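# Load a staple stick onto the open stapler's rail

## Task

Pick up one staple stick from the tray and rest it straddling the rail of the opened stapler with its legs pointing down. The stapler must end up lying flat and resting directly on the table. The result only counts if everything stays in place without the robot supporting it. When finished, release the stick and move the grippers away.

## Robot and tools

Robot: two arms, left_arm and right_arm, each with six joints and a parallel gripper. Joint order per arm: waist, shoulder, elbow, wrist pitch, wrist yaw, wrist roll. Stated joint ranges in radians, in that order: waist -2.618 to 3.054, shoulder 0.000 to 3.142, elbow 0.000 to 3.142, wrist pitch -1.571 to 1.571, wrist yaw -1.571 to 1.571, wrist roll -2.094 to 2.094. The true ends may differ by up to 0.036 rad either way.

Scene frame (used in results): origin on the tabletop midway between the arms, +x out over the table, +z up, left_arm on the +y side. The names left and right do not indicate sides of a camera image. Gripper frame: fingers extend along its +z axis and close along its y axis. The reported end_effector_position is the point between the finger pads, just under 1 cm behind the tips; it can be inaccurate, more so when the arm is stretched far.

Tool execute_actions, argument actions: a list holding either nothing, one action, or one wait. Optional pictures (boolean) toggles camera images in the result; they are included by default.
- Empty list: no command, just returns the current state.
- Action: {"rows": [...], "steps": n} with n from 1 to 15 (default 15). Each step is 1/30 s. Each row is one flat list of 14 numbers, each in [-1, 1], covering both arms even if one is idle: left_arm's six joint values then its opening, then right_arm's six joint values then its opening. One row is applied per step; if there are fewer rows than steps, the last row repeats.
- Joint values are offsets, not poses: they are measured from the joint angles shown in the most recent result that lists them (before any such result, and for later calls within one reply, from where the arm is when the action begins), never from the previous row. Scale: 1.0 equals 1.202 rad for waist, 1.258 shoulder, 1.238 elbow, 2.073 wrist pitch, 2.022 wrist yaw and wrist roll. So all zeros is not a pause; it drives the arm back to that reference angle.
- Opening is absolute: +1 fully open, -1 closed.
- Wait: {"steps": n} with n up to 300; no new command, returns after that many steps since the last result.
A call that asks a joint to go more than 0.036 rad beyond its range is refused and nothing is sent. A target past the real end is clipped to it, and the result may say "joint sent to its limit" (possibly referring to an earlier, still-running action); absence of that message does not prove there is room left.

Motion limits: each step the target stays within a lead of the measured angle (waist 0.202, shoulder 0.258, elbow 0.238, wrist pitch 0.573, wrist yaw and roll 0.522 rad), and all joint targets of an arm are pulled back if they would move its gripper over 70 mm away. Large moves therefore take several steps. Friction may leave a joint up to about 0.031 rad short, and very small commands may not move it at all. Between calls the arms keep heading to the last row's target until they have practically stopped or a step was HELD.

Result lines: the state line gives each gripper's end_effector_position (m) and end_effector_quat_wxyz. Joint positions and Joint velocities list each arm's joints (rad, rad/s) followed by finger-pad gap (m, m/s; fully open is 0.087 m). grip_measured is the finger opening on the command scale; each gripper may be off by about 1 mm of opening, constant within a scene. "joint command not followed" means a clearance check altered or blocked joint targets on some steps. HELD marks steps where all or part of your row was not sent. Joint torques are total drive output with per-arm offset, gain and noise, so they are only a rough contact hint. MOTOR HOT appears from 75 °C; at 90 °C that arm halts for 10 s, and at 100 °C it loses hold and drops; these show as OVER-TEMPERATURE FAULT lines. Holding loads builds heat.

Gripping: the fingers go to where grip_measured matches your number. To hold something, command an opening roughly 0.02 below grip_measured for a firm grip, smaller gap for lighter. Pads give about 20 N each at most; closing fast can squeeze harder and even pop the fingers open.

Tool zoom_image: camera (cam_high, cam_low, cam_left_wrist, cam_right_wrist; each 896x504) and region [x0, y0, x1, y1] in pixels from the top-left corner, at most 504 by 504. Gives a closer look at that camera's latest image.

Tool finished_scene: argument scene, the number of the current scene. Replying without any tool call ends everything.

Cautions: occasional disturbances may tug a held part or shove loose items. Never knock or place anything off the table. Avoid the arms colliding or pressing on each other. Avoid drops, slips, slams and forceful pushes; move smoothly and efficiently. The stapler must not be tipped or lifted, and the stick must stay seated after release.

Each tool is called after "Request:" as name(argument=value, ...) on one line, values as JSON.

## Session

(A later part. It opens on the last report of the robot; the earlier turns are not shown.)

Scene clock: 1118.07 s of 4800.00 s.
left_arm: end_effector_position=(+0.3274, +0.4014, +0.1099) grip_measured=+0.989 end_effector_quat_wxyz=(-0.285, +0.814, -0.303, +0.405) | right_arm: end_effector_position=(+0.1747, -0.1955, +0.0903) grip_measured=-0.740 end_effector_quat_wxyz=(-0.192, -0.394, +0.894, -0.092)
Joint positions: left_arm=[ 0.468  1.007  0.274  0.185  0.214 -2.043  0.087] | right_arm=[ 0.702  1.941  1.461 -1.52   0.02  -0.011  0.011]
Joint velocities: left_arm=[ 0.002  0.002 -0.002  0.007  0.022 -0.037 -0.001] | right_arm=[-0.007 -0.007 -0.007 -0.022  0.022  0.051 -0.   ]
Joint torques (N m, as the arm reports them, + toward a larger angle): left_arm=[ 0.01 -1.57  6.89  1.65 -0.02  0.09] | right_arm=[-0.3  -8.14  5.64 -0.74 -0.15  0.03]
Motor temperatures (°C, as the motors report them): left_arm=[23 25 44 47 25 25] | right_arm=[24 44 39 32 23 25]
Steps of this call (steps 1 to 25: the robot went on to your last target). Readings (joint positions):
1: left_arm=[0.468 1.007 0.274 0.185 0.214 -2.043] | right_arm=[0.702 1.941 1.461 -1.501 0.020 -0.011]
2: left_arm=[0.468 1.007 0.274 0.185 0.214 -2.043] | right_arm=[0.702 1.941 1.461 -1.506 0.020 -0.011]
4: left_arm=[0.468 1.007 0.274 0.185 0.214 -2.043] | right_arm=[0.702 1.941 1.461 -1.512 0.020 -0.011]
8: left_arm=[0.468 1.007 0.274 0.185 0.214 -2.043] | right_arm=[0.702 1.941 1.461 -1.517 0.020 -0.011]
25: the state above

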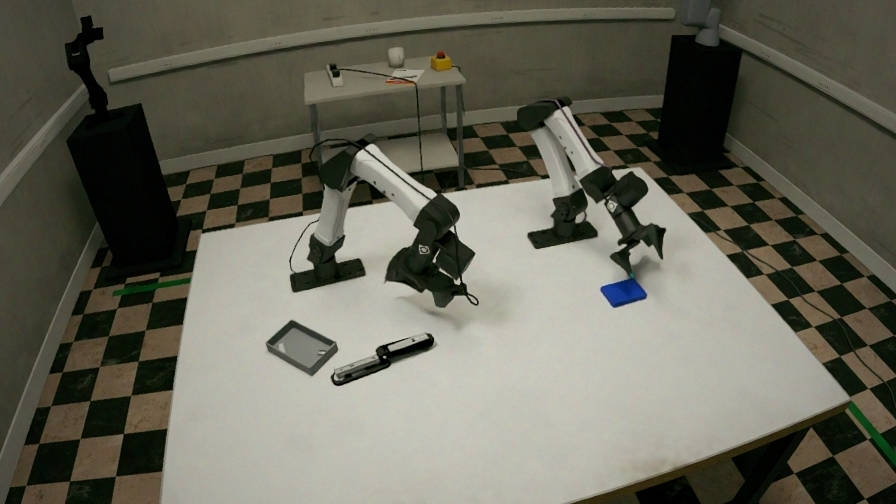

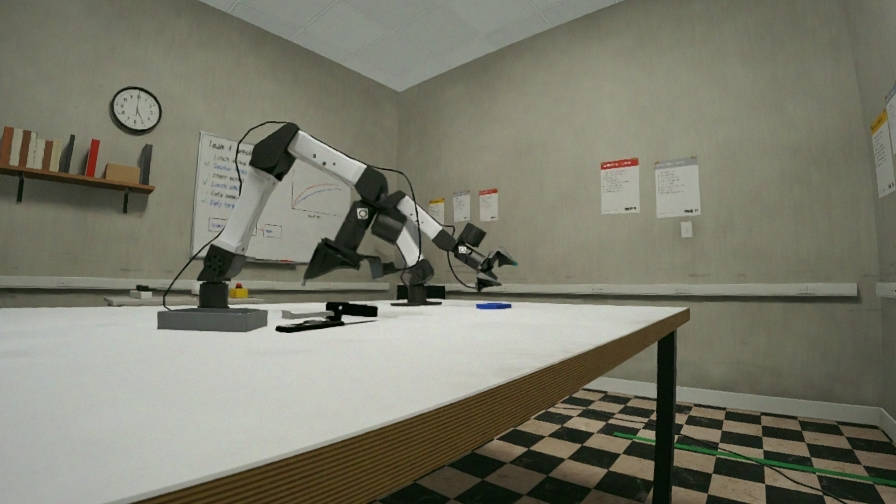

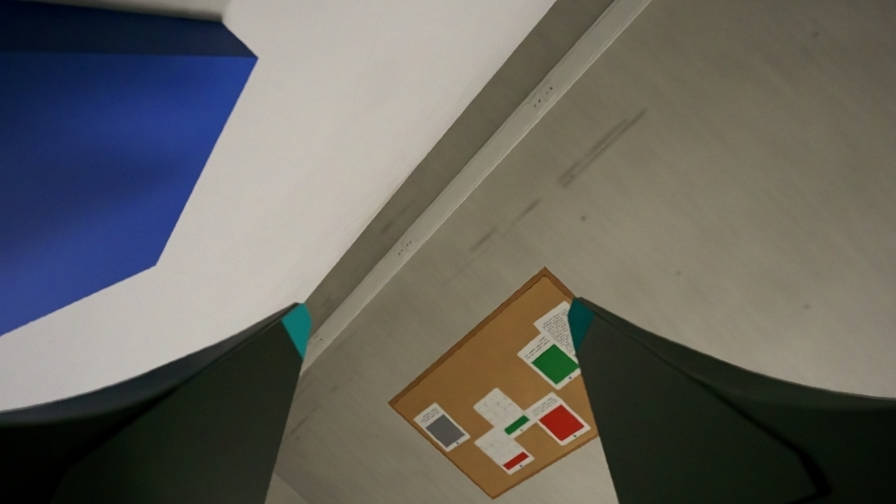

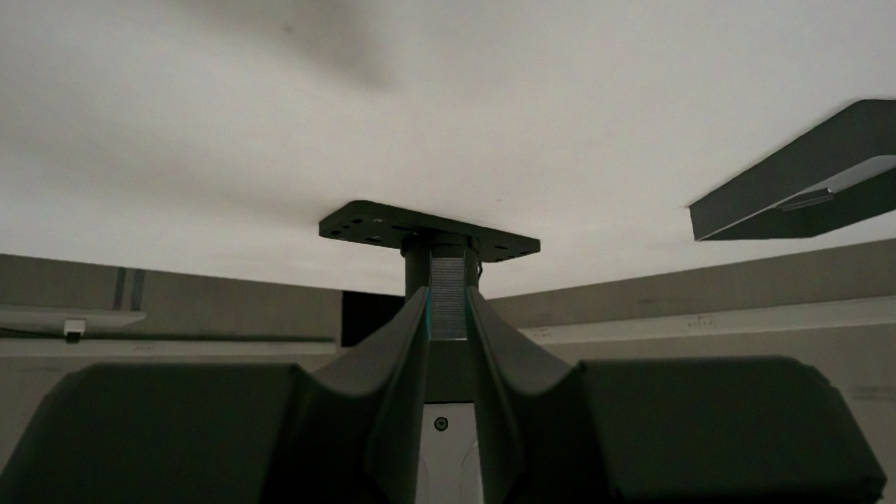

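Request:
execute_actions(actions=[{"rows":[[0,0,0,0,0,0,1,0,0.03,0,0.02,0,0,-0.78],[0,0,0,0,0,0,1,0,0.06,0,0.04,0,0,-0.78],[0,0,0,0,0,0,1,0,0.09,0,0.06,0,0,-0.78],[0,0,0,0,0,0,1,0,0.12,0,0.08,0,0,-0.78],[0,0,0,0,0,0,1,0,0.14,0,0.09,0,0,-0.78]],"steps":15}], pictures=false)

Request:
execute_actions(actions=[{"steps":20}])

Request:
zoom_image(camera="cam_low", region=[270, 230, 450, 330])

Scene clock: 1128.67 s of 4800.00 s.
left_arm: end_effector_position=(+0.3274, +0.4014, +0.1099) grip_measured=+0.989 end_effector_quat_wxyz=(-0.285, +0.814, -0.303, +0.405) | right_arm: end_effector_position=(+0.1915, -0.1778, +0.0263) grip_measured=-0.740 end_effector_quat_wxyz=(-0.202, -0.393, +0.892, -0.096)
Joint positions: left_arm=[ 0.468  1.007  0.274  0.185  0.214 -2.043  0.087] | right_arm=[ 0.702  2.129  1.461 -1.353  0.02  -0.011  0.011]
Joint velocities: left_arm=[ 0.002 -0.002  0.002  0.037 -0.007  0.037  0.001] | right_arm=[ 0.002 -0.022 -0.007  0.007 -0.051  0.051 -0.   ]
Joint torques (N m, as the arm reports them, + toward a larger angle): left_arm=[-0.05 -1.58  6.9   1.67 -0.02  0.13] | right_arm=[ -0.32 -10.22   5.35  -0.42  -0.15   0.02]
Motor temperatures (°C, as the motors report them): left_arm=[23 25 44 47 25 25] | right_arm=[24 43 39 31 23 25]
Steps of this call (steps 1 to 15: the robot went on to your last target; steps 16 to 90: nothing new was sent; then 7.10 s passed at rest; steps 91 to 105: all 15 steps of this action). Readings (joint positions):
91: left_arm=[0.468 1.007 0.274 0.185 0.214 -2.043] | right_arm=[0.702 1.943 1.461 -1.519 0.020 -0.011]
92: left_arm=[0.468 1.007 0.274 0.185 0.214 -2.043] | right_arm=[0.702 1.950 1.461 -1.513 0.020 -0.011]
94: left_arm=[0.468 1.007 0.274 0.185 0.214 -2.043] | right_arm=[0.702 1.991 1.461 -1.482 0.020 -0.011]
98: left_arm=[0.468 1.007 0.274 0.185 0.214 -2.043] | right_arm=[0.702 2.112 1.461 -1.393 0.020 -0.011]
105: the state above

Scene clock: 1129.33 s of 4800.00 s.
left_arm: end_effector_position=(+0.3274, +0.4014, +0.1099) grip_measured=+0.989 end_effector_quat_wxyz=(-0.285, +0.814, -0.303, +0.405) | right_arm: end_effector_position=(+0.1923, -0.1769, +0.0254) grip_measured=-0.740 end_effector_quat_wxyz=(-0.199, -0.393, +0.893, -0.095)
Joint positions: left_arm=[ 0.468  1.007  0.274  0.185  0.214 -2.043  0.087] | right_arm=[ 0.702  2.129  1.461 -1.348  0.02  -0.011  0.011]
Joint velocities: left_arm=[-0.007 -0.002 -0.012 -0.007 -0.066  0.037  0.001] | right_arm=[-0.017 -0.017 -0.002 -0.022 -0.081 -0.066  0.002]
Joint torques (N m, as the arm reports them, + toward a larger angle): left_arm=[-0.04 -1.63  6.89  1.68 -0.02  0.09] | right_arm=[ -0.29 -10.24   5.33  -0.41  -0.15   0.02]
Motor temperatures (°C, as the motors report them): left_arm=[23 25 44 47 25 25] | right_arm=[24 43 39 31 23 25]
Steps of this call (steps 1 to 15: the robot went on to your last target; steps 16 to 20: nothing new was sent). Readings (joint positions):
1: left_arm=[0.468 1.007 0.274 0.185 0.214 -2.043] | right_arm=[0.702 2.129 1.461 -1.352 0.020 -0.011]
2: left_arm=[0.468 1.007 0.274 0.185 0.214 -2.043] | right_arm=[0.702 2.129 1.461 -1.351 0.020 -0.011]
4: left_arm=[0.468 1.007 0.274 0.185 0.214 -2.043] | right_arm=[0.702 2.129 1.461 -1.349 0.020 -0.011]
8: left_arm=[0.468 1.007 0.274 0.185 0.214 -2.043] | right_arm=[0.702 2.129 1.461 -1.348 0.020 -0.011]
20: the state above
All arms were judged still, so your last target was given up. Only a new action makes them travel on or press farther. Fingers that are still opening or closing keep moving.

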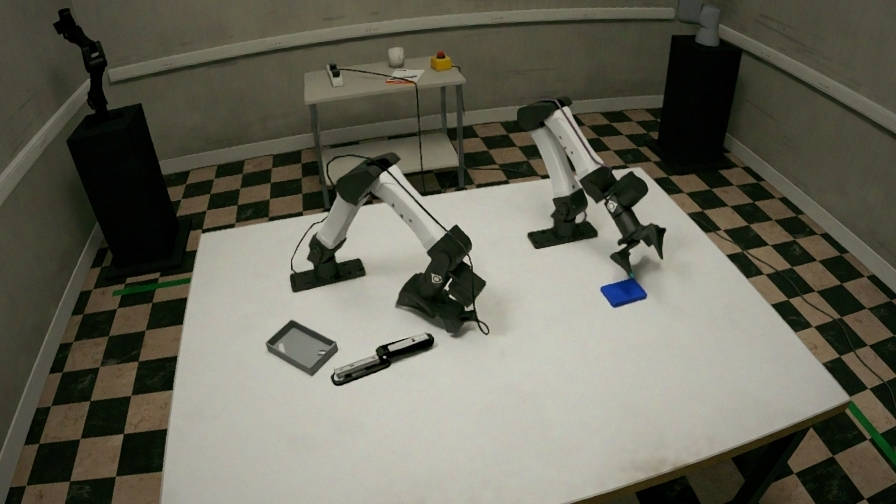

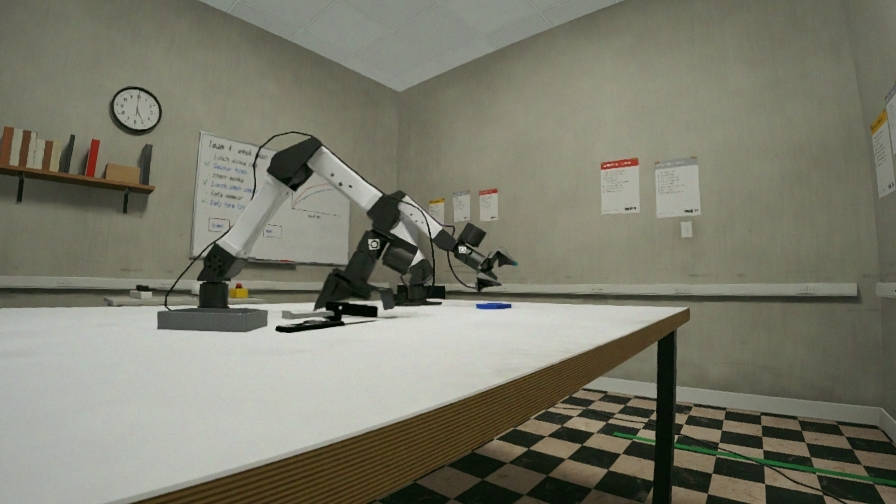

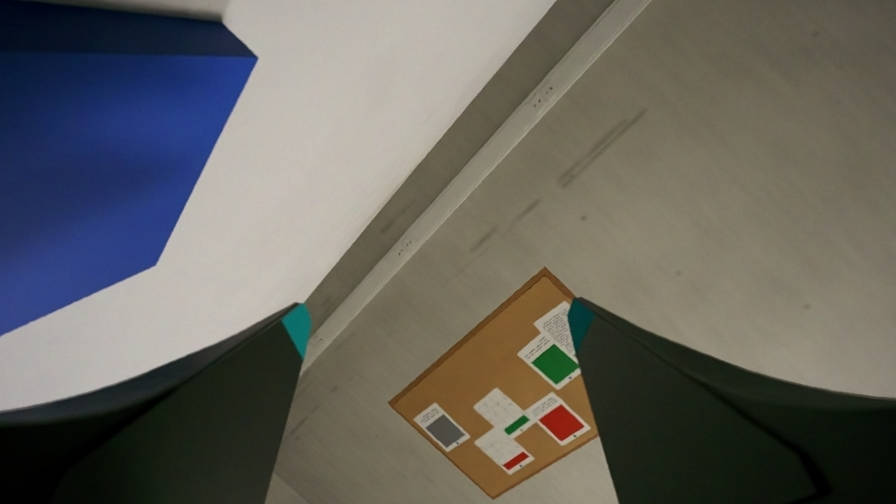

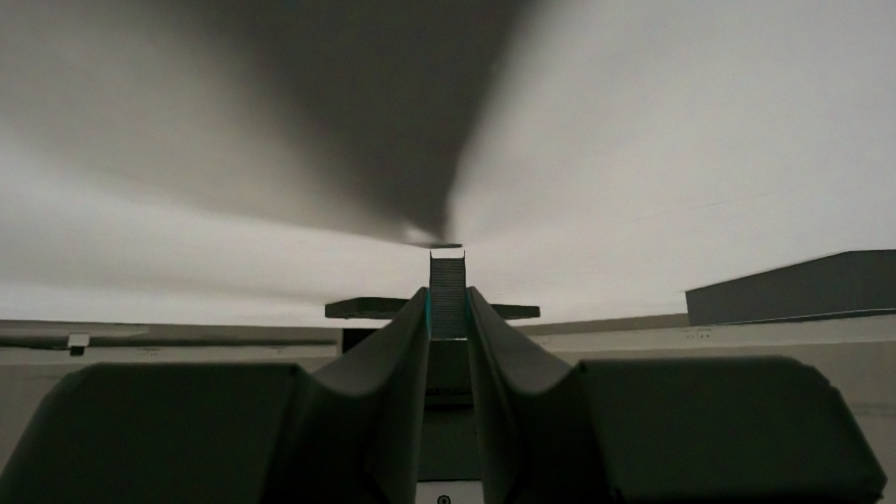

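Region (270, 230, 450, 330) of cam_low's 896x504 image, scaled by 2.800, with more detail than that image has.

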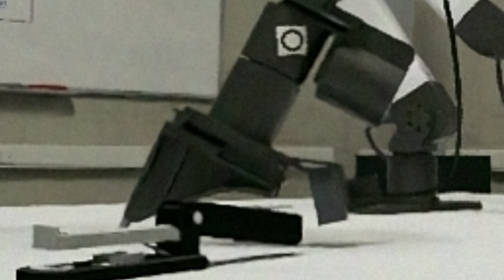

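Near the table; release.

Request:
execute_actions(actions=[{"rows":[[0,0,0,0,0,0,1,0,0,0,0,0,0,-0.7],[0,0,0,0,0,0,1,0,0,0,0,0,0,-0.6],[0,0,0,0,0,0,1,0,0,0,0,0,0,-0.4],[0,0,0,0,0,0,1,0,0,0,0,0,0,-0.2],[0,0,0,0,0,0,1,0,0,0,0,0,0,0.2]],"steps":15}], pictures=false)

Request:
execute_actions(actions=[{"rows":[[0,0,0,0,0,0,1,0,-0.3,-0.1,0.1,0,0,0.2]],"steps":15}], pictures=false)

Request:
execute_actions(actions=[{"steps":20}])

Scene clock: 1136.77 s of 4800.00 s.
left_arm: end_effector_position=(+0.3274, +0.4014, +0.1099) grip_measured=+0.989 end_effector_quat_wxyz=(-0.285, +0.814, -0.303, +0.405) | right_arm: end_effector_position=(+0.1923, -0.1769, +0.0254) grip_measured=+0.200 end_effector_quat_wxyz=(-0.199, -0.393, +0.893, -0.095)
Joint positions: left_arm=[ 0.468  1.007  0.274  0.185  0.214 -2.043  0.087] | right_arm=[ 0.702  2.129  1.461 -1.348  0.02  -0.011  0.052]
Joint velocities: left_arm=[-0.007  0.007  0.002 -0.051  0.007  0.007 -0.001] | right_arm=[ 0.007  0.002 -0.002  0.037  0.022 -0.007  0.001]
Joint torques (N m, as the arm reports them, + toward a larger angle): left_arm=[ 0.1  -1.64  6.93  1.64 -0.01  0.09] | right_arm=[-0.3  -9.25  5.33 -0.56 -0.15  0.03]
Motor temperatures (°C, as the motors report them): left_arm=[23 25 44 47 25 25] | right_arm=[24 44 39 30 23 25]
Steps of this call (steps 1 to 90: nothing new was sent; then 3.93 s passed at rest; steps 91 to 105: all 15 steps of this action). Readings (joint positions):
91: left_arm=[0.468 1.007 0.274 0.185 0.214 -2.043] | right_arm=[0.702 2.129 1.461 -1.348 0.020 -0.011]
92: left_arm=[0.468 1.007 0.274 0.185 0.214 -2.043] | right_arm=[0.702 2.129 1.461 -1.348 0.020 -0.011]
94: left_arm=[0.468 1.007 0.274 0.185 0.214 -2.043] | right_arm=[0.702 2.129 1.461 -1.348 0.020 -0.011]
98: left_arm=[0.468 1.007 0.274 0.185 0.214 -2.043] | right_arm=[0.702 2.129 1.461 -1.348 0.020 -0.011]
105: the state above

Scene clock: 1137.27 s of 4800.00 s.
left_arm: end_effector_position=(+0.3274, +0.4014, +0.1099) grip_measured=+0.989 end_effector_quat_wxyz=(-0.285, +0.814, -0.303, +0.405) | right_arm: end_effector_position=(+0.2137, -0.1543, +0.0853) grip_measured=+0.200 end_effector_quat_wxyz=(+0.011, -0.401, +0.916, -0.006)
Joint positions: left_arm=[ 0.468  1.007  0.274  0.185  0.214 -2.043  0.087] | right_arm=[ 0.702  1.739  1.346 -1.163  0.02  -0.011  0.052]
Joint velocities: left_arm=[-0.007  0.007  0.012  0.066 -0.051 -0.022 -0.001] | right_arm=[-0.007 -0.017 -0.002  0.066 -0.007  0.007  0.001]
Joint torques (N m, as the arm reports them, + toward a larger angle): left_arm=[-0.02 -1.58  6.92  1.63 -0.01  0.09] | right_arm=[-0.31 -6.23  5.96  0.69 -0.15  0.03]
Motor temperatures (°C, as the motors report them): left_arm=[23 25 44 47 25 25] | right_arm=[24 44 39 30 23 25]
Steps of this call (steps 1 to 15: all 15 steps of this action). Readings (joint positions):
1: left_arm=[0.468 1.007 0.274 0.185 0.214 -2.043] | right_arm=[0.702 2.100 1.434 -1.307 0.020 -0.011]
2: left_arm=[0.468 1.007 0.274 0.185 0.214 -2.043] | right_arm=[0.702 2.044 1.387 -1.262 0.020 -0.011]
4: left_arm=[0.468 1.007 0.274 0.185 0.214 -2.043] | right_arm=[0.702 1.903 1.347 -1.235 0.020 -0.011]
8: left_arm=[0.468 1.007 0.274 0.185 0.214 -2.043] | right_arm=[0.702 1.730 1.346 -1.184 0.020 -0.011]
15: the state above

Scene clock: 1137.93 s of 4800.00 s.
left_arm: end_effector_position=(+0.3274, +0.4014, +0.1099) grip_measured=+0.989 end_effector_quat_wxyz=(-0.285, +0.814, -0.303, +0.405) | right_arm: end_effector_position=(+0.2144, -0.1536, +0.0852) grip_measured=+0.200 end_effector_quat_wxyz=(+0.013, -0.401, +0.916, -0.006)
Joint positions: left_arm=[ 0.468  1.007  0.274  0.185  0.214 -2.043  0.087] | right_arm=[ 0.702  1.739  1.346 -1.159  0.02  -0.011  0.052]
Joint velocities: left_arm=[-0.007 -0.007  0.007  0.081 -0.037  0.022 -0.   ] | right_arm=[ 0.007 -0.007  0.007 -0.037 -0.066  0.11   0.001]
Joint torques (N m, as the arm reports them, + toward a larger angle): left_arm=[-0.04 -1.6   6.89  1.65  0.01  0.09] | right_arm=[-0.29 -6.26  5.98  0.69 -0.15  0.03]
Motor temperatures (°C, as the motors report them): left_arm=[23 25 44 47 25 25] | right_arm=[24 43 39 30 23 25]
Steps of this call (steps 1 to 15: the robot went on to your last target; steps 16 to 20: nothing new was sent). Readings (joint positions):
1: left_arm=[0.468 1.007 0.274 0.185 0.214 -2.043] | right_arm=[0.702 1.739 1.346 -1.162 0.020 -0.011]
2: left_arm=[0.468 1.007 0.274 0.185 0.214 -2.043] | right_arm=[0.702 1.739 1.346 -1.161 0.020 -0.011]
4: left_arm=[0.468 1.007 0.274 0.185 0.214 -2.043] | right_arm=[0.702 1.739 1.346 -1.160 0.020 -0.011]
8: left_arm=[0.468 1.007 0.274 0.185 0.214 -2.043] | right_arm=[0.702 1.739 1.346 -1.159 0.020 -0.011]
20: the state above
All arms were judged still, so your last target was given up. Only a new action makes them travel on or press farther. Fingers that are still opening or closing keep moving.

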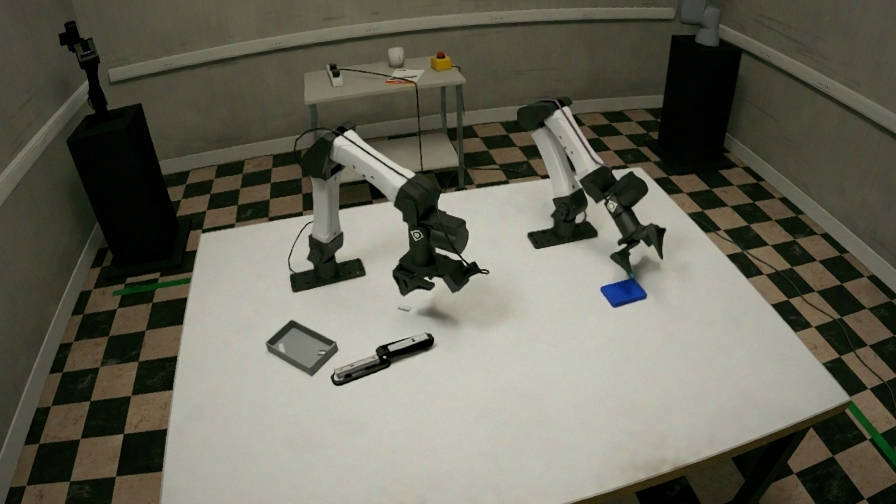

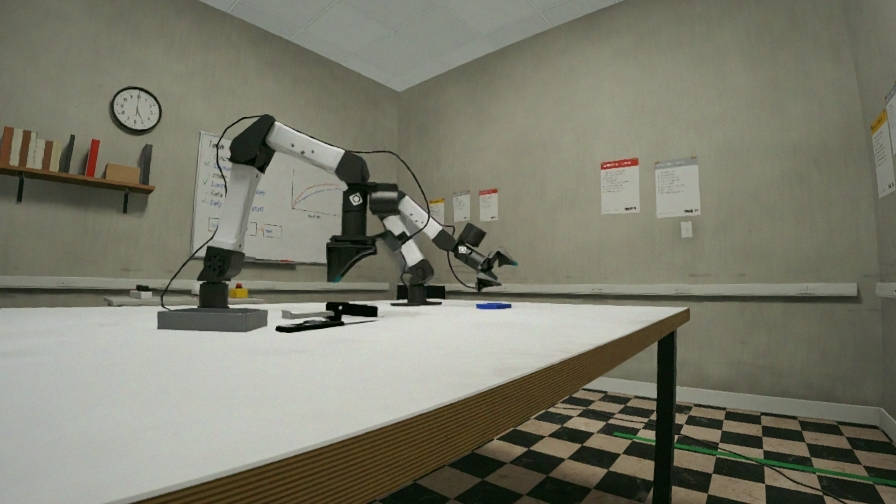

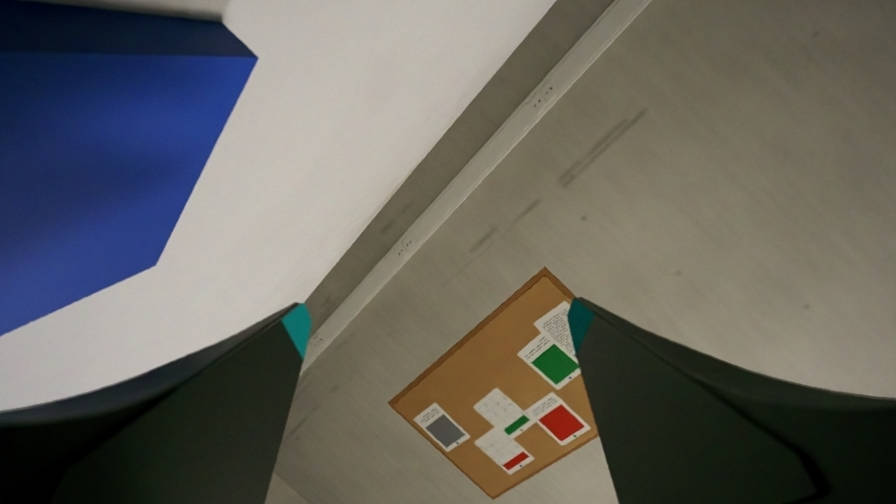

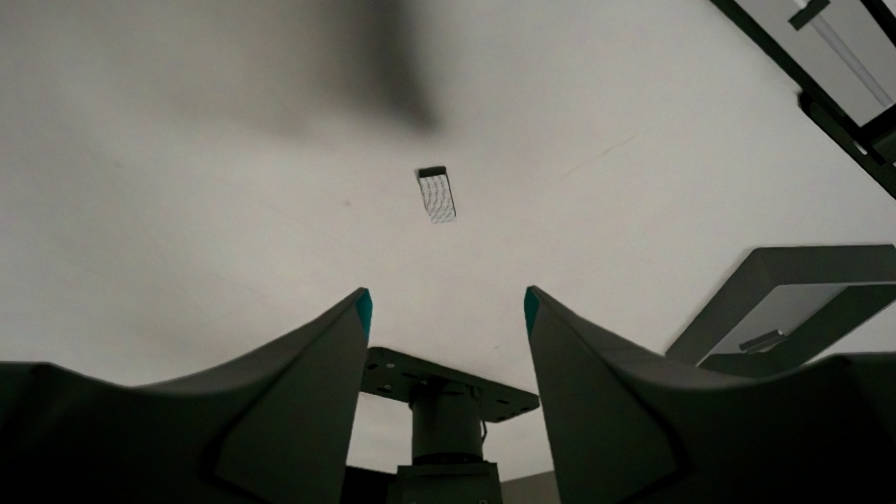

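Request:
execute_actions(actions=[{"rows":[[0,0,0,0,0,0,1,0.125,-0.045,-0.2,0.095,0,-0.79,0.2]],"steps":15}], pictures=false)

Request:
execute_actions(actions=[{"steps":45}])

Scene clock: 1147.37 s of 4800.00 s.
left_arm: end_effector_position=(+0.3274, +0.4014, +0.1099) grip_measured=+0.989 end_effector_quat_wxyz=(-0.285, +0.814, -0.303, +0.405) | right_arm: end_effector_position=(+0.2162, -0.1446, +0.0405) grip_measured=+0.200 end_effector_quat_wxyz=(+0.005, +0.924, -0.382, +0.008)
Joint positions: left_arm=[ 0.468  1.007  0.274  0.185  0.214 -2.043  0.087] | right_arm=[ 0.861  1.696  1.107 -0.987  0.018 -1.385  0.052]
Joint velocities: left_arm=[-0.012 -0.002 -0.002 -0.022  0.022 -0.022  0.001] | right_arm=[-0.012 -0.012  0.012  0.066  0.022 -1.487 -0.001]
Joint torques (N m, as the arm reports them, + toward a larger angle): left_arm=[ 0.   -1.63  6.87  1.63 -0.01  0.1 ] | right_arm=[-0.98 -7.66  5.64  0.57 -0.19 -0.03]
Motor temperatures (°C, as the motors report them): left_arm=[23 25 44 47 25 25] | right_arm=[24 42 38 30 23 25]
Steps of this call (steps 1 to 90: nothing new was sent; then 5.93 s passed at rest; steps 91 to 105: all 15 steps of this action). Readings (joint positions):
91: left_arm=[0.468 1.007 0.274 0.185 0.214 -2.043] | right_arm=[0.716 1.727 1.310 -1.115 0.028 -0.088]
92: left_arm=[0.468 1.007 0.274 0.185 0.214 -2.043] | right_arm=[0.748 1.706 1.247 -1.064 0.032 -0.186]
94: left_arm=[0.468 1.007 0.274 0.185 0.214 -2.043] | right_arm=[0.827 1.696 1.154 -1.039 0.026 -0.385]
98: left_arm=[0.468 1.007 0.274 0.185 0.214 -2.043] | right_arm=[0.862 1.696 1.107 -1.024 0.018 -0.782]
105: the state above

Scene clock: 1148.87 s of 4800.00 s.
left_arm: end_effector_position=(+0.3274, +0.4014, +0.1099) grip_measured=+0.989 end_effector_quat_wxyz=(-0.285, +0.814, -0.303, +0.405) | right_arm: end_effector_position=(+0.2229, -0.1360, +0.0405) grip_measured=+0.200 end_effector_quat_wxyz=(+0.002, +0.960, -0.281, +0.009)
Joint positions: left_arm=[ 0.468  1.007  0.274  0.185  0.214 -2.043  0.087] | right_arm=[ 0.861  1.696  1.107 -0.98   0.018 -1.601  0.052]
Joint velocities: left_arm=[-0.017  0.002  0.007  0.037 -0.007  0.007 -0.   ] | right_arm=[-0.007  0.002  0.012 -0.037 -0.11   0.037  0.001]
Joint torques (N m, as the arm reports them, + toward a larger angle): left_arm=[-0.05 -1.56  6.87  1.67  0.01  0.1 ] | right_arm=[-0.95 -7.62  5.6   0.56 -0.2  -0.07]
Motor temperatures (°C, as the motors report them): left_arm=[23 25 44 47 25 25] | right_arm=[24 42 38 30 23 25]
Steps of this call (steps 1 to 30: the robot went on to your last target; steps 31 to 45: nothing new was sent). Readings (joint positions):
1: left_arm=[0.468 1.007 0.274 0.185 0.214 -2.043] | right_arm=[0.861 1.696 1.107 -0.986 0.018 -1.429]
2: left_arm=[0.468 1.007 0.274 0.185 0.214 -2.043] | right_arm=[0.861 1.696 1.107 -0.985 0.018 -1.463]
4: left_arm=[0.468 1.007 0.274 0.185 0.214 -2.043] | right_arm=[0.861 1.696 1.107 -0.983 0.018 -1.513]
8: left_arm=[0.468 1.007 0.274 0.185 0.214 -2.043] | right_arm=[0.861 1.696 1.107 -0.981 0.018 -1.566]
45: the state above
All arms were judged still, so your last target was given up. Only a new action makes them travel on or press farther. Fingers that are still opening or closing keep moving.

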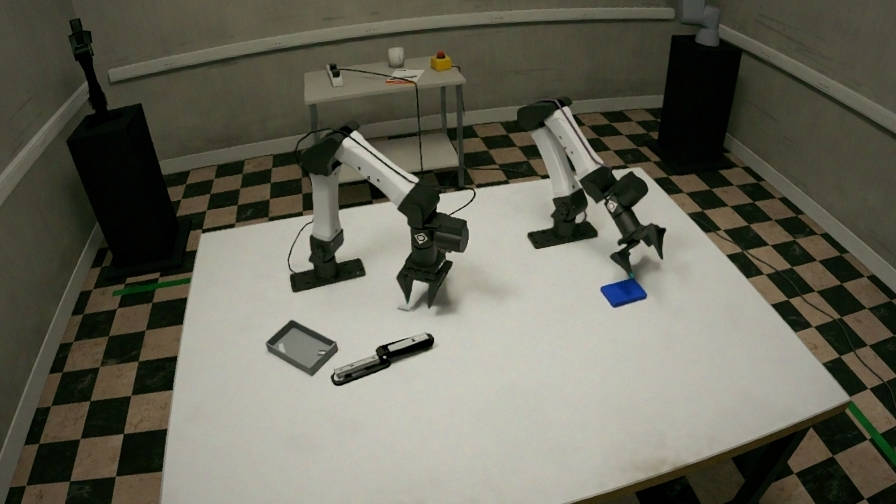

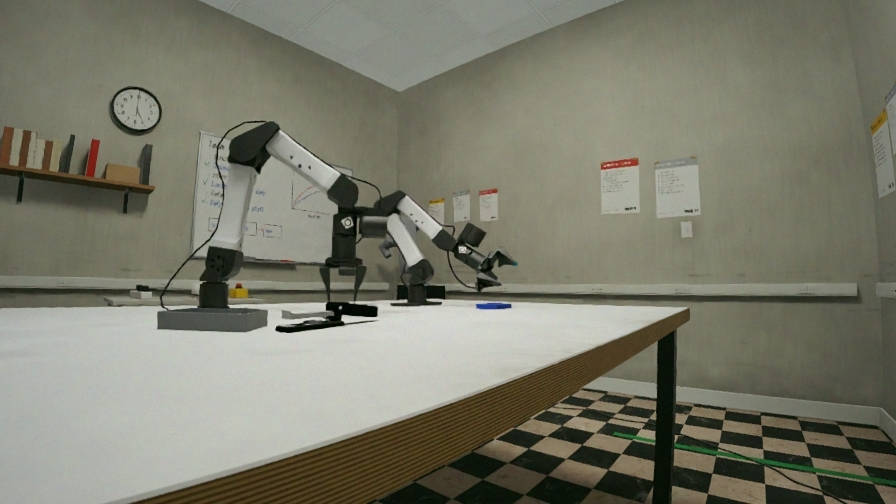

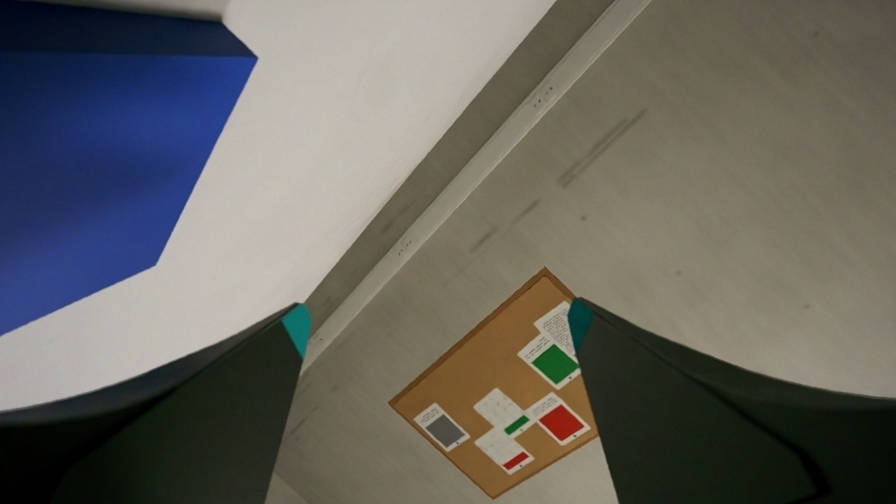

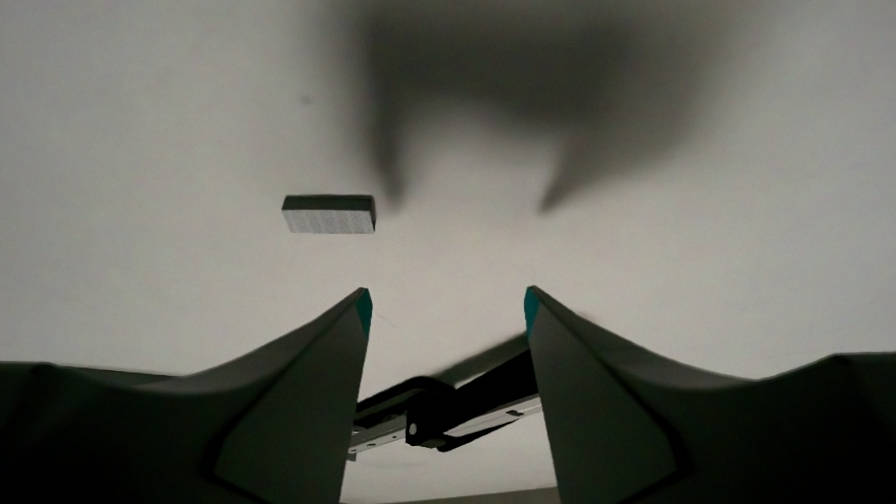

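Request:
execute_actions(actions=[{"rows":[[0,0,0,0,0,0,1,0.045,-0.095,-0.135,0.035,0,0.03,0.2]],"steps":15}], pictures=false)

Request:
execute_actions(actions=[{"steps":20}])

Scene clock: 1154.80 s of 4800.00 s.
left_arm: end_effector_position=(+0.3274, +0.4014, +0.1099) grip_measured=+0.989 end_effector_quat_wxyz=(-0.285, +0.814, -0.303, +0.405) | right_arm: end_effector_position=(+0.1954, -0.1534, +0.0308) grip_measured=+0.200 end_effector_quat_wxyz=(+0.000, +0.960, -0.281, +0.010)
Joint positions: left_arm=[ 0.468  1.007  0.274  0.185  0.214 -2.043  0.087] | right_arm=[ 0.911  1.598  0.959 -0.927  0.019 -1.55   0.052]
Joint velocities: left_arm=[-0.022  0.022 -0.002 -0.022 -0.066 -0.007  0.   ] | right_arm=[-0.002  0.012 -0.002  0.066 -0.051  0.051  0.   ]
Joint torques (N m, as the arm reports them, + toward a larger angle): left_arm=[ 0.05 -1.62  6.87  1.66 -0.02  0.11] | right_arm=[ 0.06 -7.29  4.63  0.57 -0.23  0.12]
Motor temperatures (°C, as the motors report them): left_arm=[23 25 44 47 25 25] | right_arm=[24 41 38 30 23 25]
Steps of this call (steps 1 to 90: nothing new was sent; then 2.43 s passed at rest; steps 91 to 105: all 15 steps of this action). Readings (joint positions):
91: left_arm=[0.468 1.007 0.274 0.185 0.214 -2.043] | right_arm=[0.866 1.681 1.083 -0.953 0.020 -1.593]
92: left_arm=[0.468 1.007 0.274 0.185 0.214 -2.043] | right_arm=[0.877 1.651 1.038 -0.931 0.020 -1.583]
94: left_arm=[0.468 1.007 0.274 0.185 0.214 -2.043] | right_arm=[0.902 1.607 0.977 -0.935 0.020 -1.571]
98: left_arm=[0.468 1.007 0.274 0.185 0.214 -2.043] | right_arm=[0.911 1.598 0.959 -0.934 0.019 -1.558]
105: the state above

Scene clock: 1155.47 s of 4800.00 s.
left_arm: end_effector_position=(+0.3274, +0.4014, +0.1099) grip_measured=+0.989 end_effector_quat_wxyz=(-0.285, +0.814, -0.303, +0.405) | right_arm: end_effector_position=(+0.1955, -0.1532, +0.0308) grip_measured=+0.200 end_effector_quat_wxyz=(-0.001, +0.959, -0.282, +0.010)
Joint positions: left_arm=[ 0.468  1.007  0.274  0.185  0.214 -2.043  0.087] | right_arm=[ 0.911  1.598  0.959 -0.925  0.019 -1.548  0.052]
Joint velocities: left_arm=[ 0.007  0.022  0.032 -0.037 -0.037  0.007  0.001] | right_arm=[ 0.002  0.002 -0.017 -0.081 -0.051 -0.081 -0.001]
Joint torques (N m, as the arm reports them, + toward a larger angle): left_arm=[ 0.02 -1.63  6.89  1.67 -0.01  0.09] | right_arm=[ 0.03 -7.26  4.6   0.57 -0.23  0.11]
Motor temperatures (°C, as the motors report them): left_arm=[23 25 44 47 25 25] | right_arm=[24 41 38 29 23 25]
Steps of this call (steps 1 to 15: the robot went on to your last target; steps 16 to 20: nothing new was sent). Readings (joint positions):
1: left_arm=[0.468 1.007 0.274 0.185 0.214 -2.043] | right_arm=[0.911 1.598 0.959 -0.926 0.019 -1.550]
2: left_arm=[0.468 1.007 0.274 0.185 0.214 -2.043] | right_arm=[0.911 1.598 0.959 -0.926 0.019 -1.550]
4: left_arm=[0.468 1.007 0.274 0.185 0.214 -2.043] | right_arm=[0.911 1.598 0.959 -0.926 0.019 -1.549]
8: left_arm=[0.468 1.007 0.274 0.185 0.214 -2.043] | right_arm=[0.911 1.598 0.959 -0.925 0.019 -1.548]
20: the state above
All arms were judged still, so your last target was given up. Only a new action makes them travel on or press farther. Fingers that are still opening or closing keep moving.

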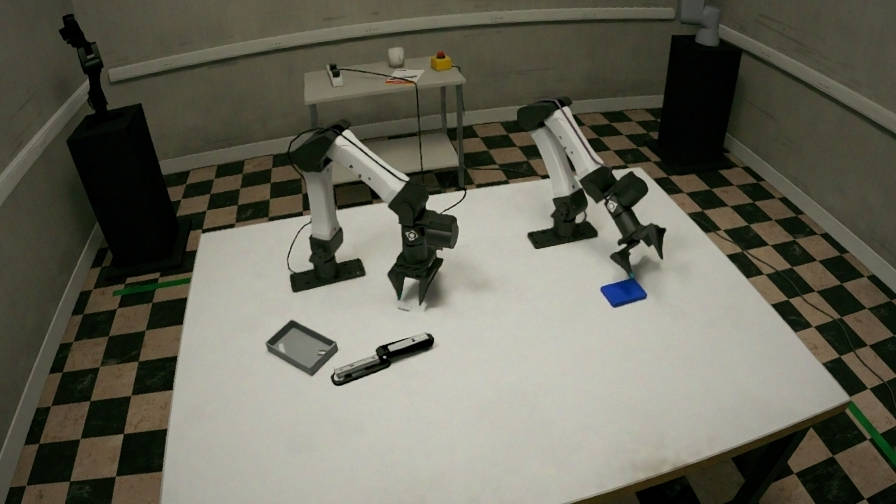

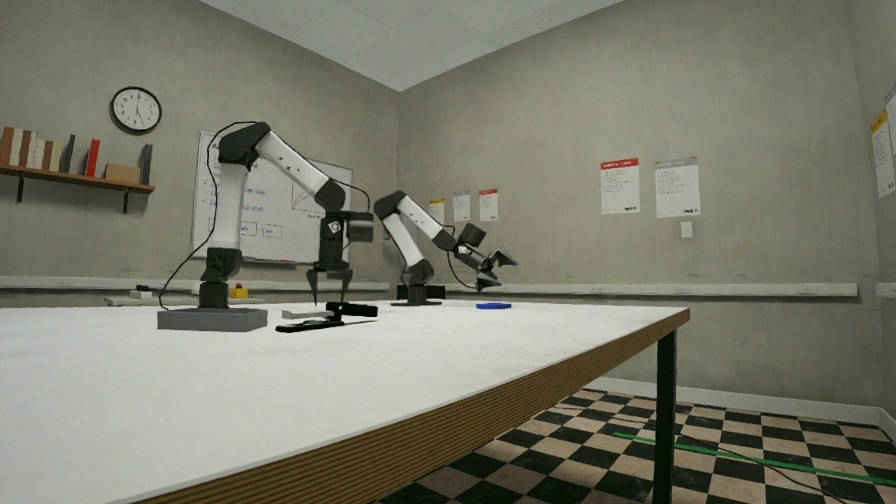

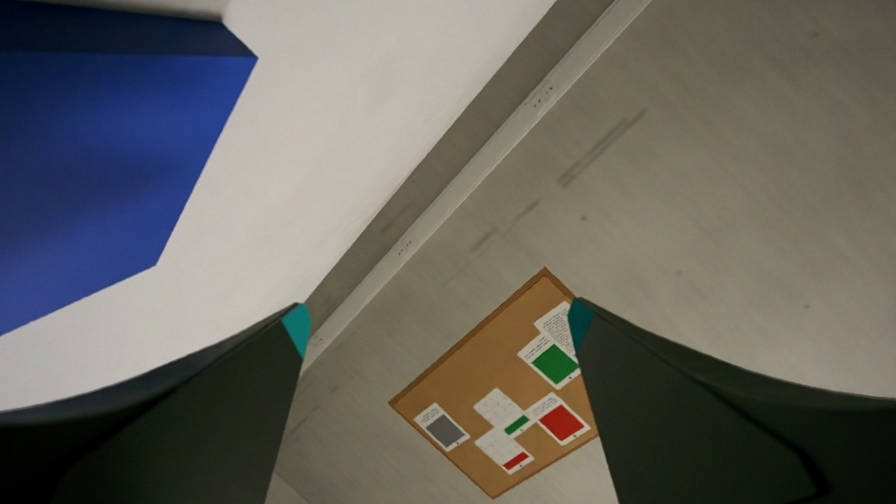

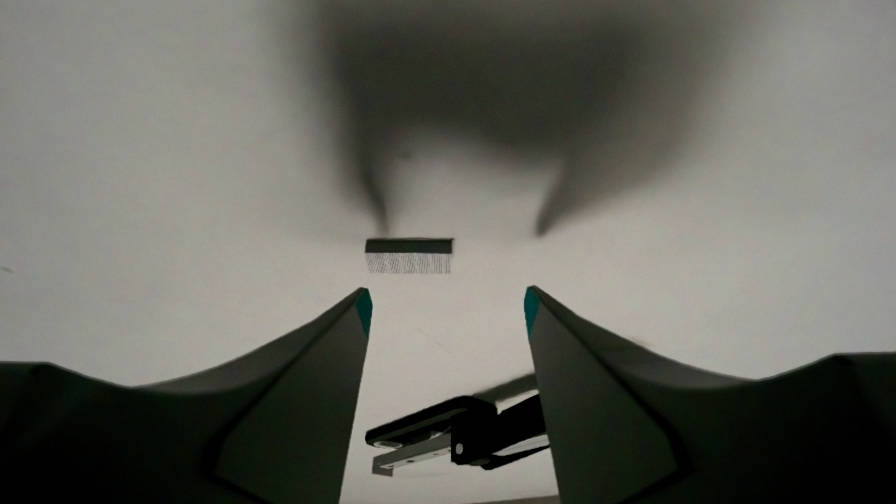

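Request:
execute_actions(actions=[{"rows":[[0,0,0,0,0,0,1,0.022,0,0,0.015,0,0,0.2],[0,0,0,0,0,0,1,0.022,0,-0.02,0.025,0,0,0.2],[0,0,0,0,0,0,1,0.022,0,-0.04,0.035,0,0,0.2],[0,0,0,0,0,0,1,0.022,0,-0.06,0.035,0,0,0.2],[0,0,0,0,0,0,1,0.022,0,-0.07,0.035,0,0,0.2]],"steps":15}], pictures=false)

Request:
execute_actions(actions=[{"steps":20}])

Scene clock: 1164.07 s of 4800.00 s.
left_arm: end_effector_position=(+0.3274, +0.4014, +0.1099) grip_measured=+0.989 end_effector_quat_wxyz=(-0.285, +0.814, -0.303, +0.405) | right_arm: end_effector_position=(+0.1862, -0.1596, +0.0153) grip_measured=+0.200 end_effector_quat_wxyz=(+0.007, +0.962, -0.273, +0.008)
Joint positions: left_arm=[ 0.468  1.007  0.274  0.185  0.214 -2.043  0.087] | right_arm=[ 0.93   1.598  0.891 -0.873  0.02  -1.548  0.052]
Joint velocities: left_arm=[-0.007  0.017 -0.012  0.022 -0.066 -0.066 -0.   ] | right_arm=[-0.007  0.002 -0.002 -0.022  0.051  0.051 -0.   ]
Joint torques (N m, as the arm reports them, + toward a larger angle): left_arm=[ 0.01 -1.58  6.95  1.66 -0.01  0.09] | right_arm=[ 0.31 -5.46  4.45  0.53 -0.22  0.02]
Motor temperatures (°C, as the motors report them): left_arm=[23 25 44 47 25 25] | right_arm=[24 40 38 29 23 25]
Steps of this call (steps 1 to 90: nothing new was sent; then 5.10 s passed at rest; steps 91 to 105: all 15 steps of this action). Readings (joint positions):
91: left_arm=[0.468 1.007 0.274 0.185 0.214 -2.043] | right_arm=[0.913 1.598 0.959 -0.924 0.020 -1.548]
92: left_arm=[0.468 1.007 0.274 0.185 0.214 -2.043] | right_arm=[0.917 1.598 0.959 -0.920 0.020 -1.548]
94: left_arm=[0.468 1.007 0.274 0.185 0.214 -2.043] | right_arm=[0.927 1.598 0.946 -0.896 0.020 -1.548]
98: left_arm=[0.468 1.007 0.274 0.185 0.214 -2.043] | right_arm=[0.930 1.598 0.896 -0.880 0.020 -1.548]
105: the state above

Scene clock: 1164.73 s of 4800.00 s.
left_arm: end_effector_position=(+0.3274, +0.4014, +0.1099) grip_measured=+0.989 end_effector_quat_wxyz=(-0.285, +0.814, -0.303, +0.405) | right_arm: end_effector_position=(+0.1865, -0.1591, +0.0153) grip_measured=+0.200 end_effector_quat_wxyz=(+0.006, +0.962, -0.273, +0.009)
Joint positions: left_arm=[ 0.468  1.007  0.274  0.185  0.214 -2.043  0.087] | right_arm=[ 0.93   1.598  0.891 -0.871  0.02  -1.548  0.052]
Joint velocities: left_arm=[ 0.002  0.002 -0.002  0.022  0.066 -0.037  0.001] | right_arm=[ 0.002 -0.012 -0.002  0.022  0.051 -0.037  0.001]
Joint torques (N m, as the arm reports them, + toward a larger angle): left_arm=[ 0.04 -1.58  6.81  1.65 -0.03  0.1 ] | right_arm=[ 0.32 -5.47  4.43  0.54 -0.22  0.02]
Motor temperatures (°C, as the motors report them): left_arm=[23 25 44 47 25 25] | right_arm=[24 40 38 29 23 25]
Steps of this call (steps 1 to 15: the robot went on to your last target; steps 16 to 20: nothing new was sent). Readings (joint positions):
1: left_arm=[0.468 1.007 0.274 0.185 0.214 -2.043] | right_arm=[0.930 1.598 0.891 -0.873 0.020 -1.548]
2: left_arm=[0.468 1.007 0.274 0.185 0.214 -2.043] | right_arm=[0.930 1.598 0.891 -0.872 0.020 -1.548]
4: left_arm=[0.468 1.007 0.274 0.185 0.214 -2.043] | right_arm=[0.930 1.598 0.891 -0.872 0.020 -1.548]
8: left_arm=[0.468 1.007 0.274 0.185 0.214 -2.043] | right_arm=[0.930 1.598 0.891 -0.871 0.020 -1.548]
20: the state above
All arms were judged still, so your last target was given up. Only a new action makes them travel on or press farther. Fingers that are still opening or closing keep moving.

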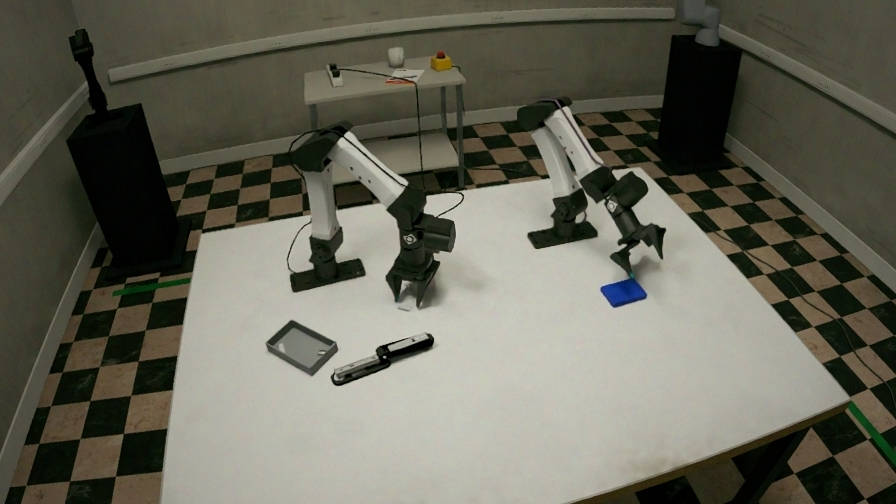

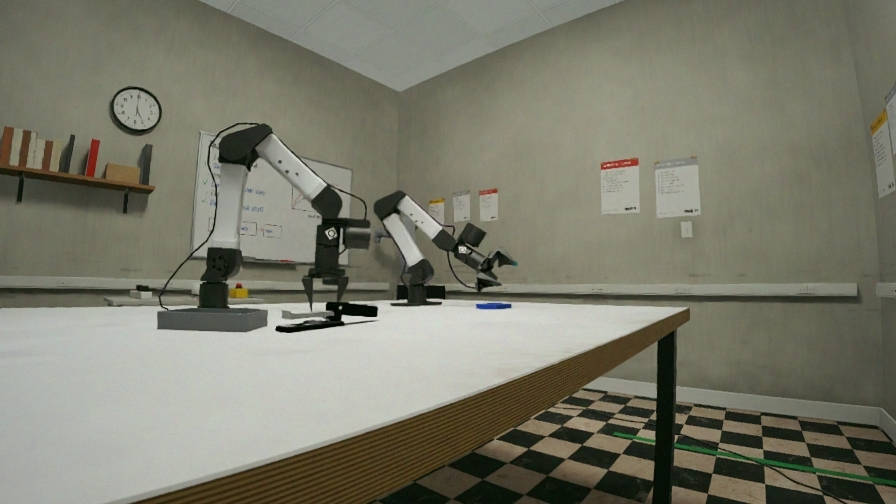

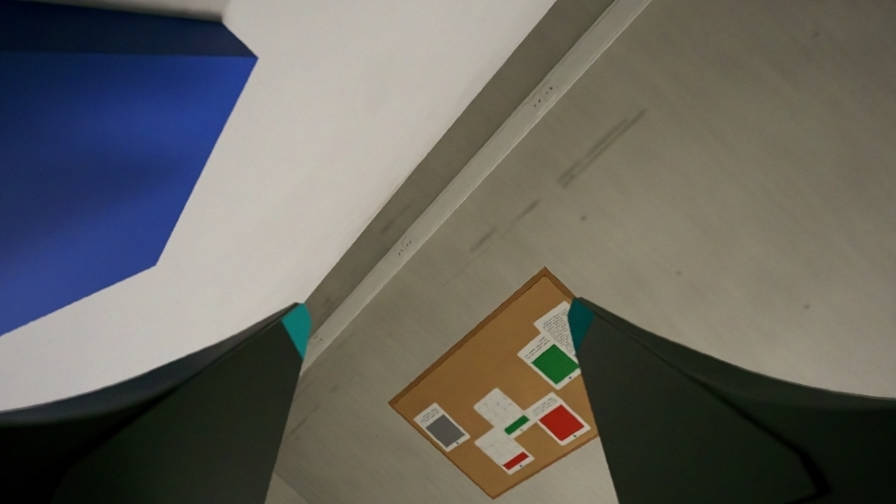

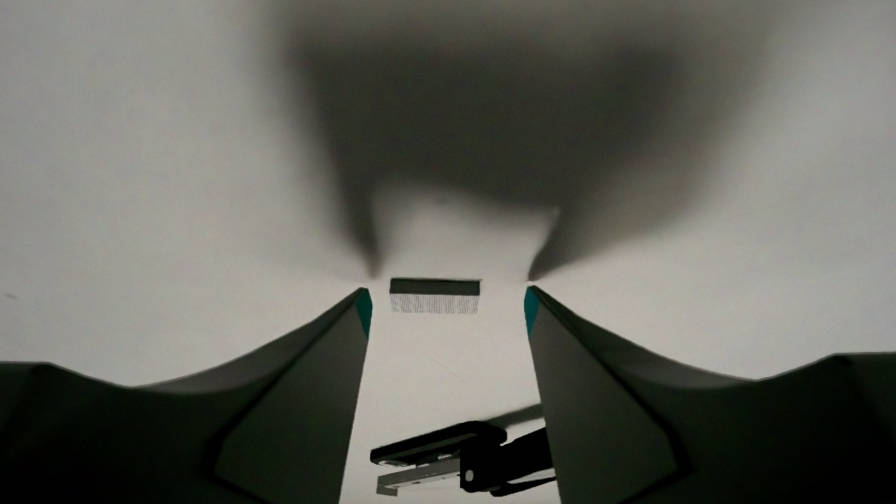

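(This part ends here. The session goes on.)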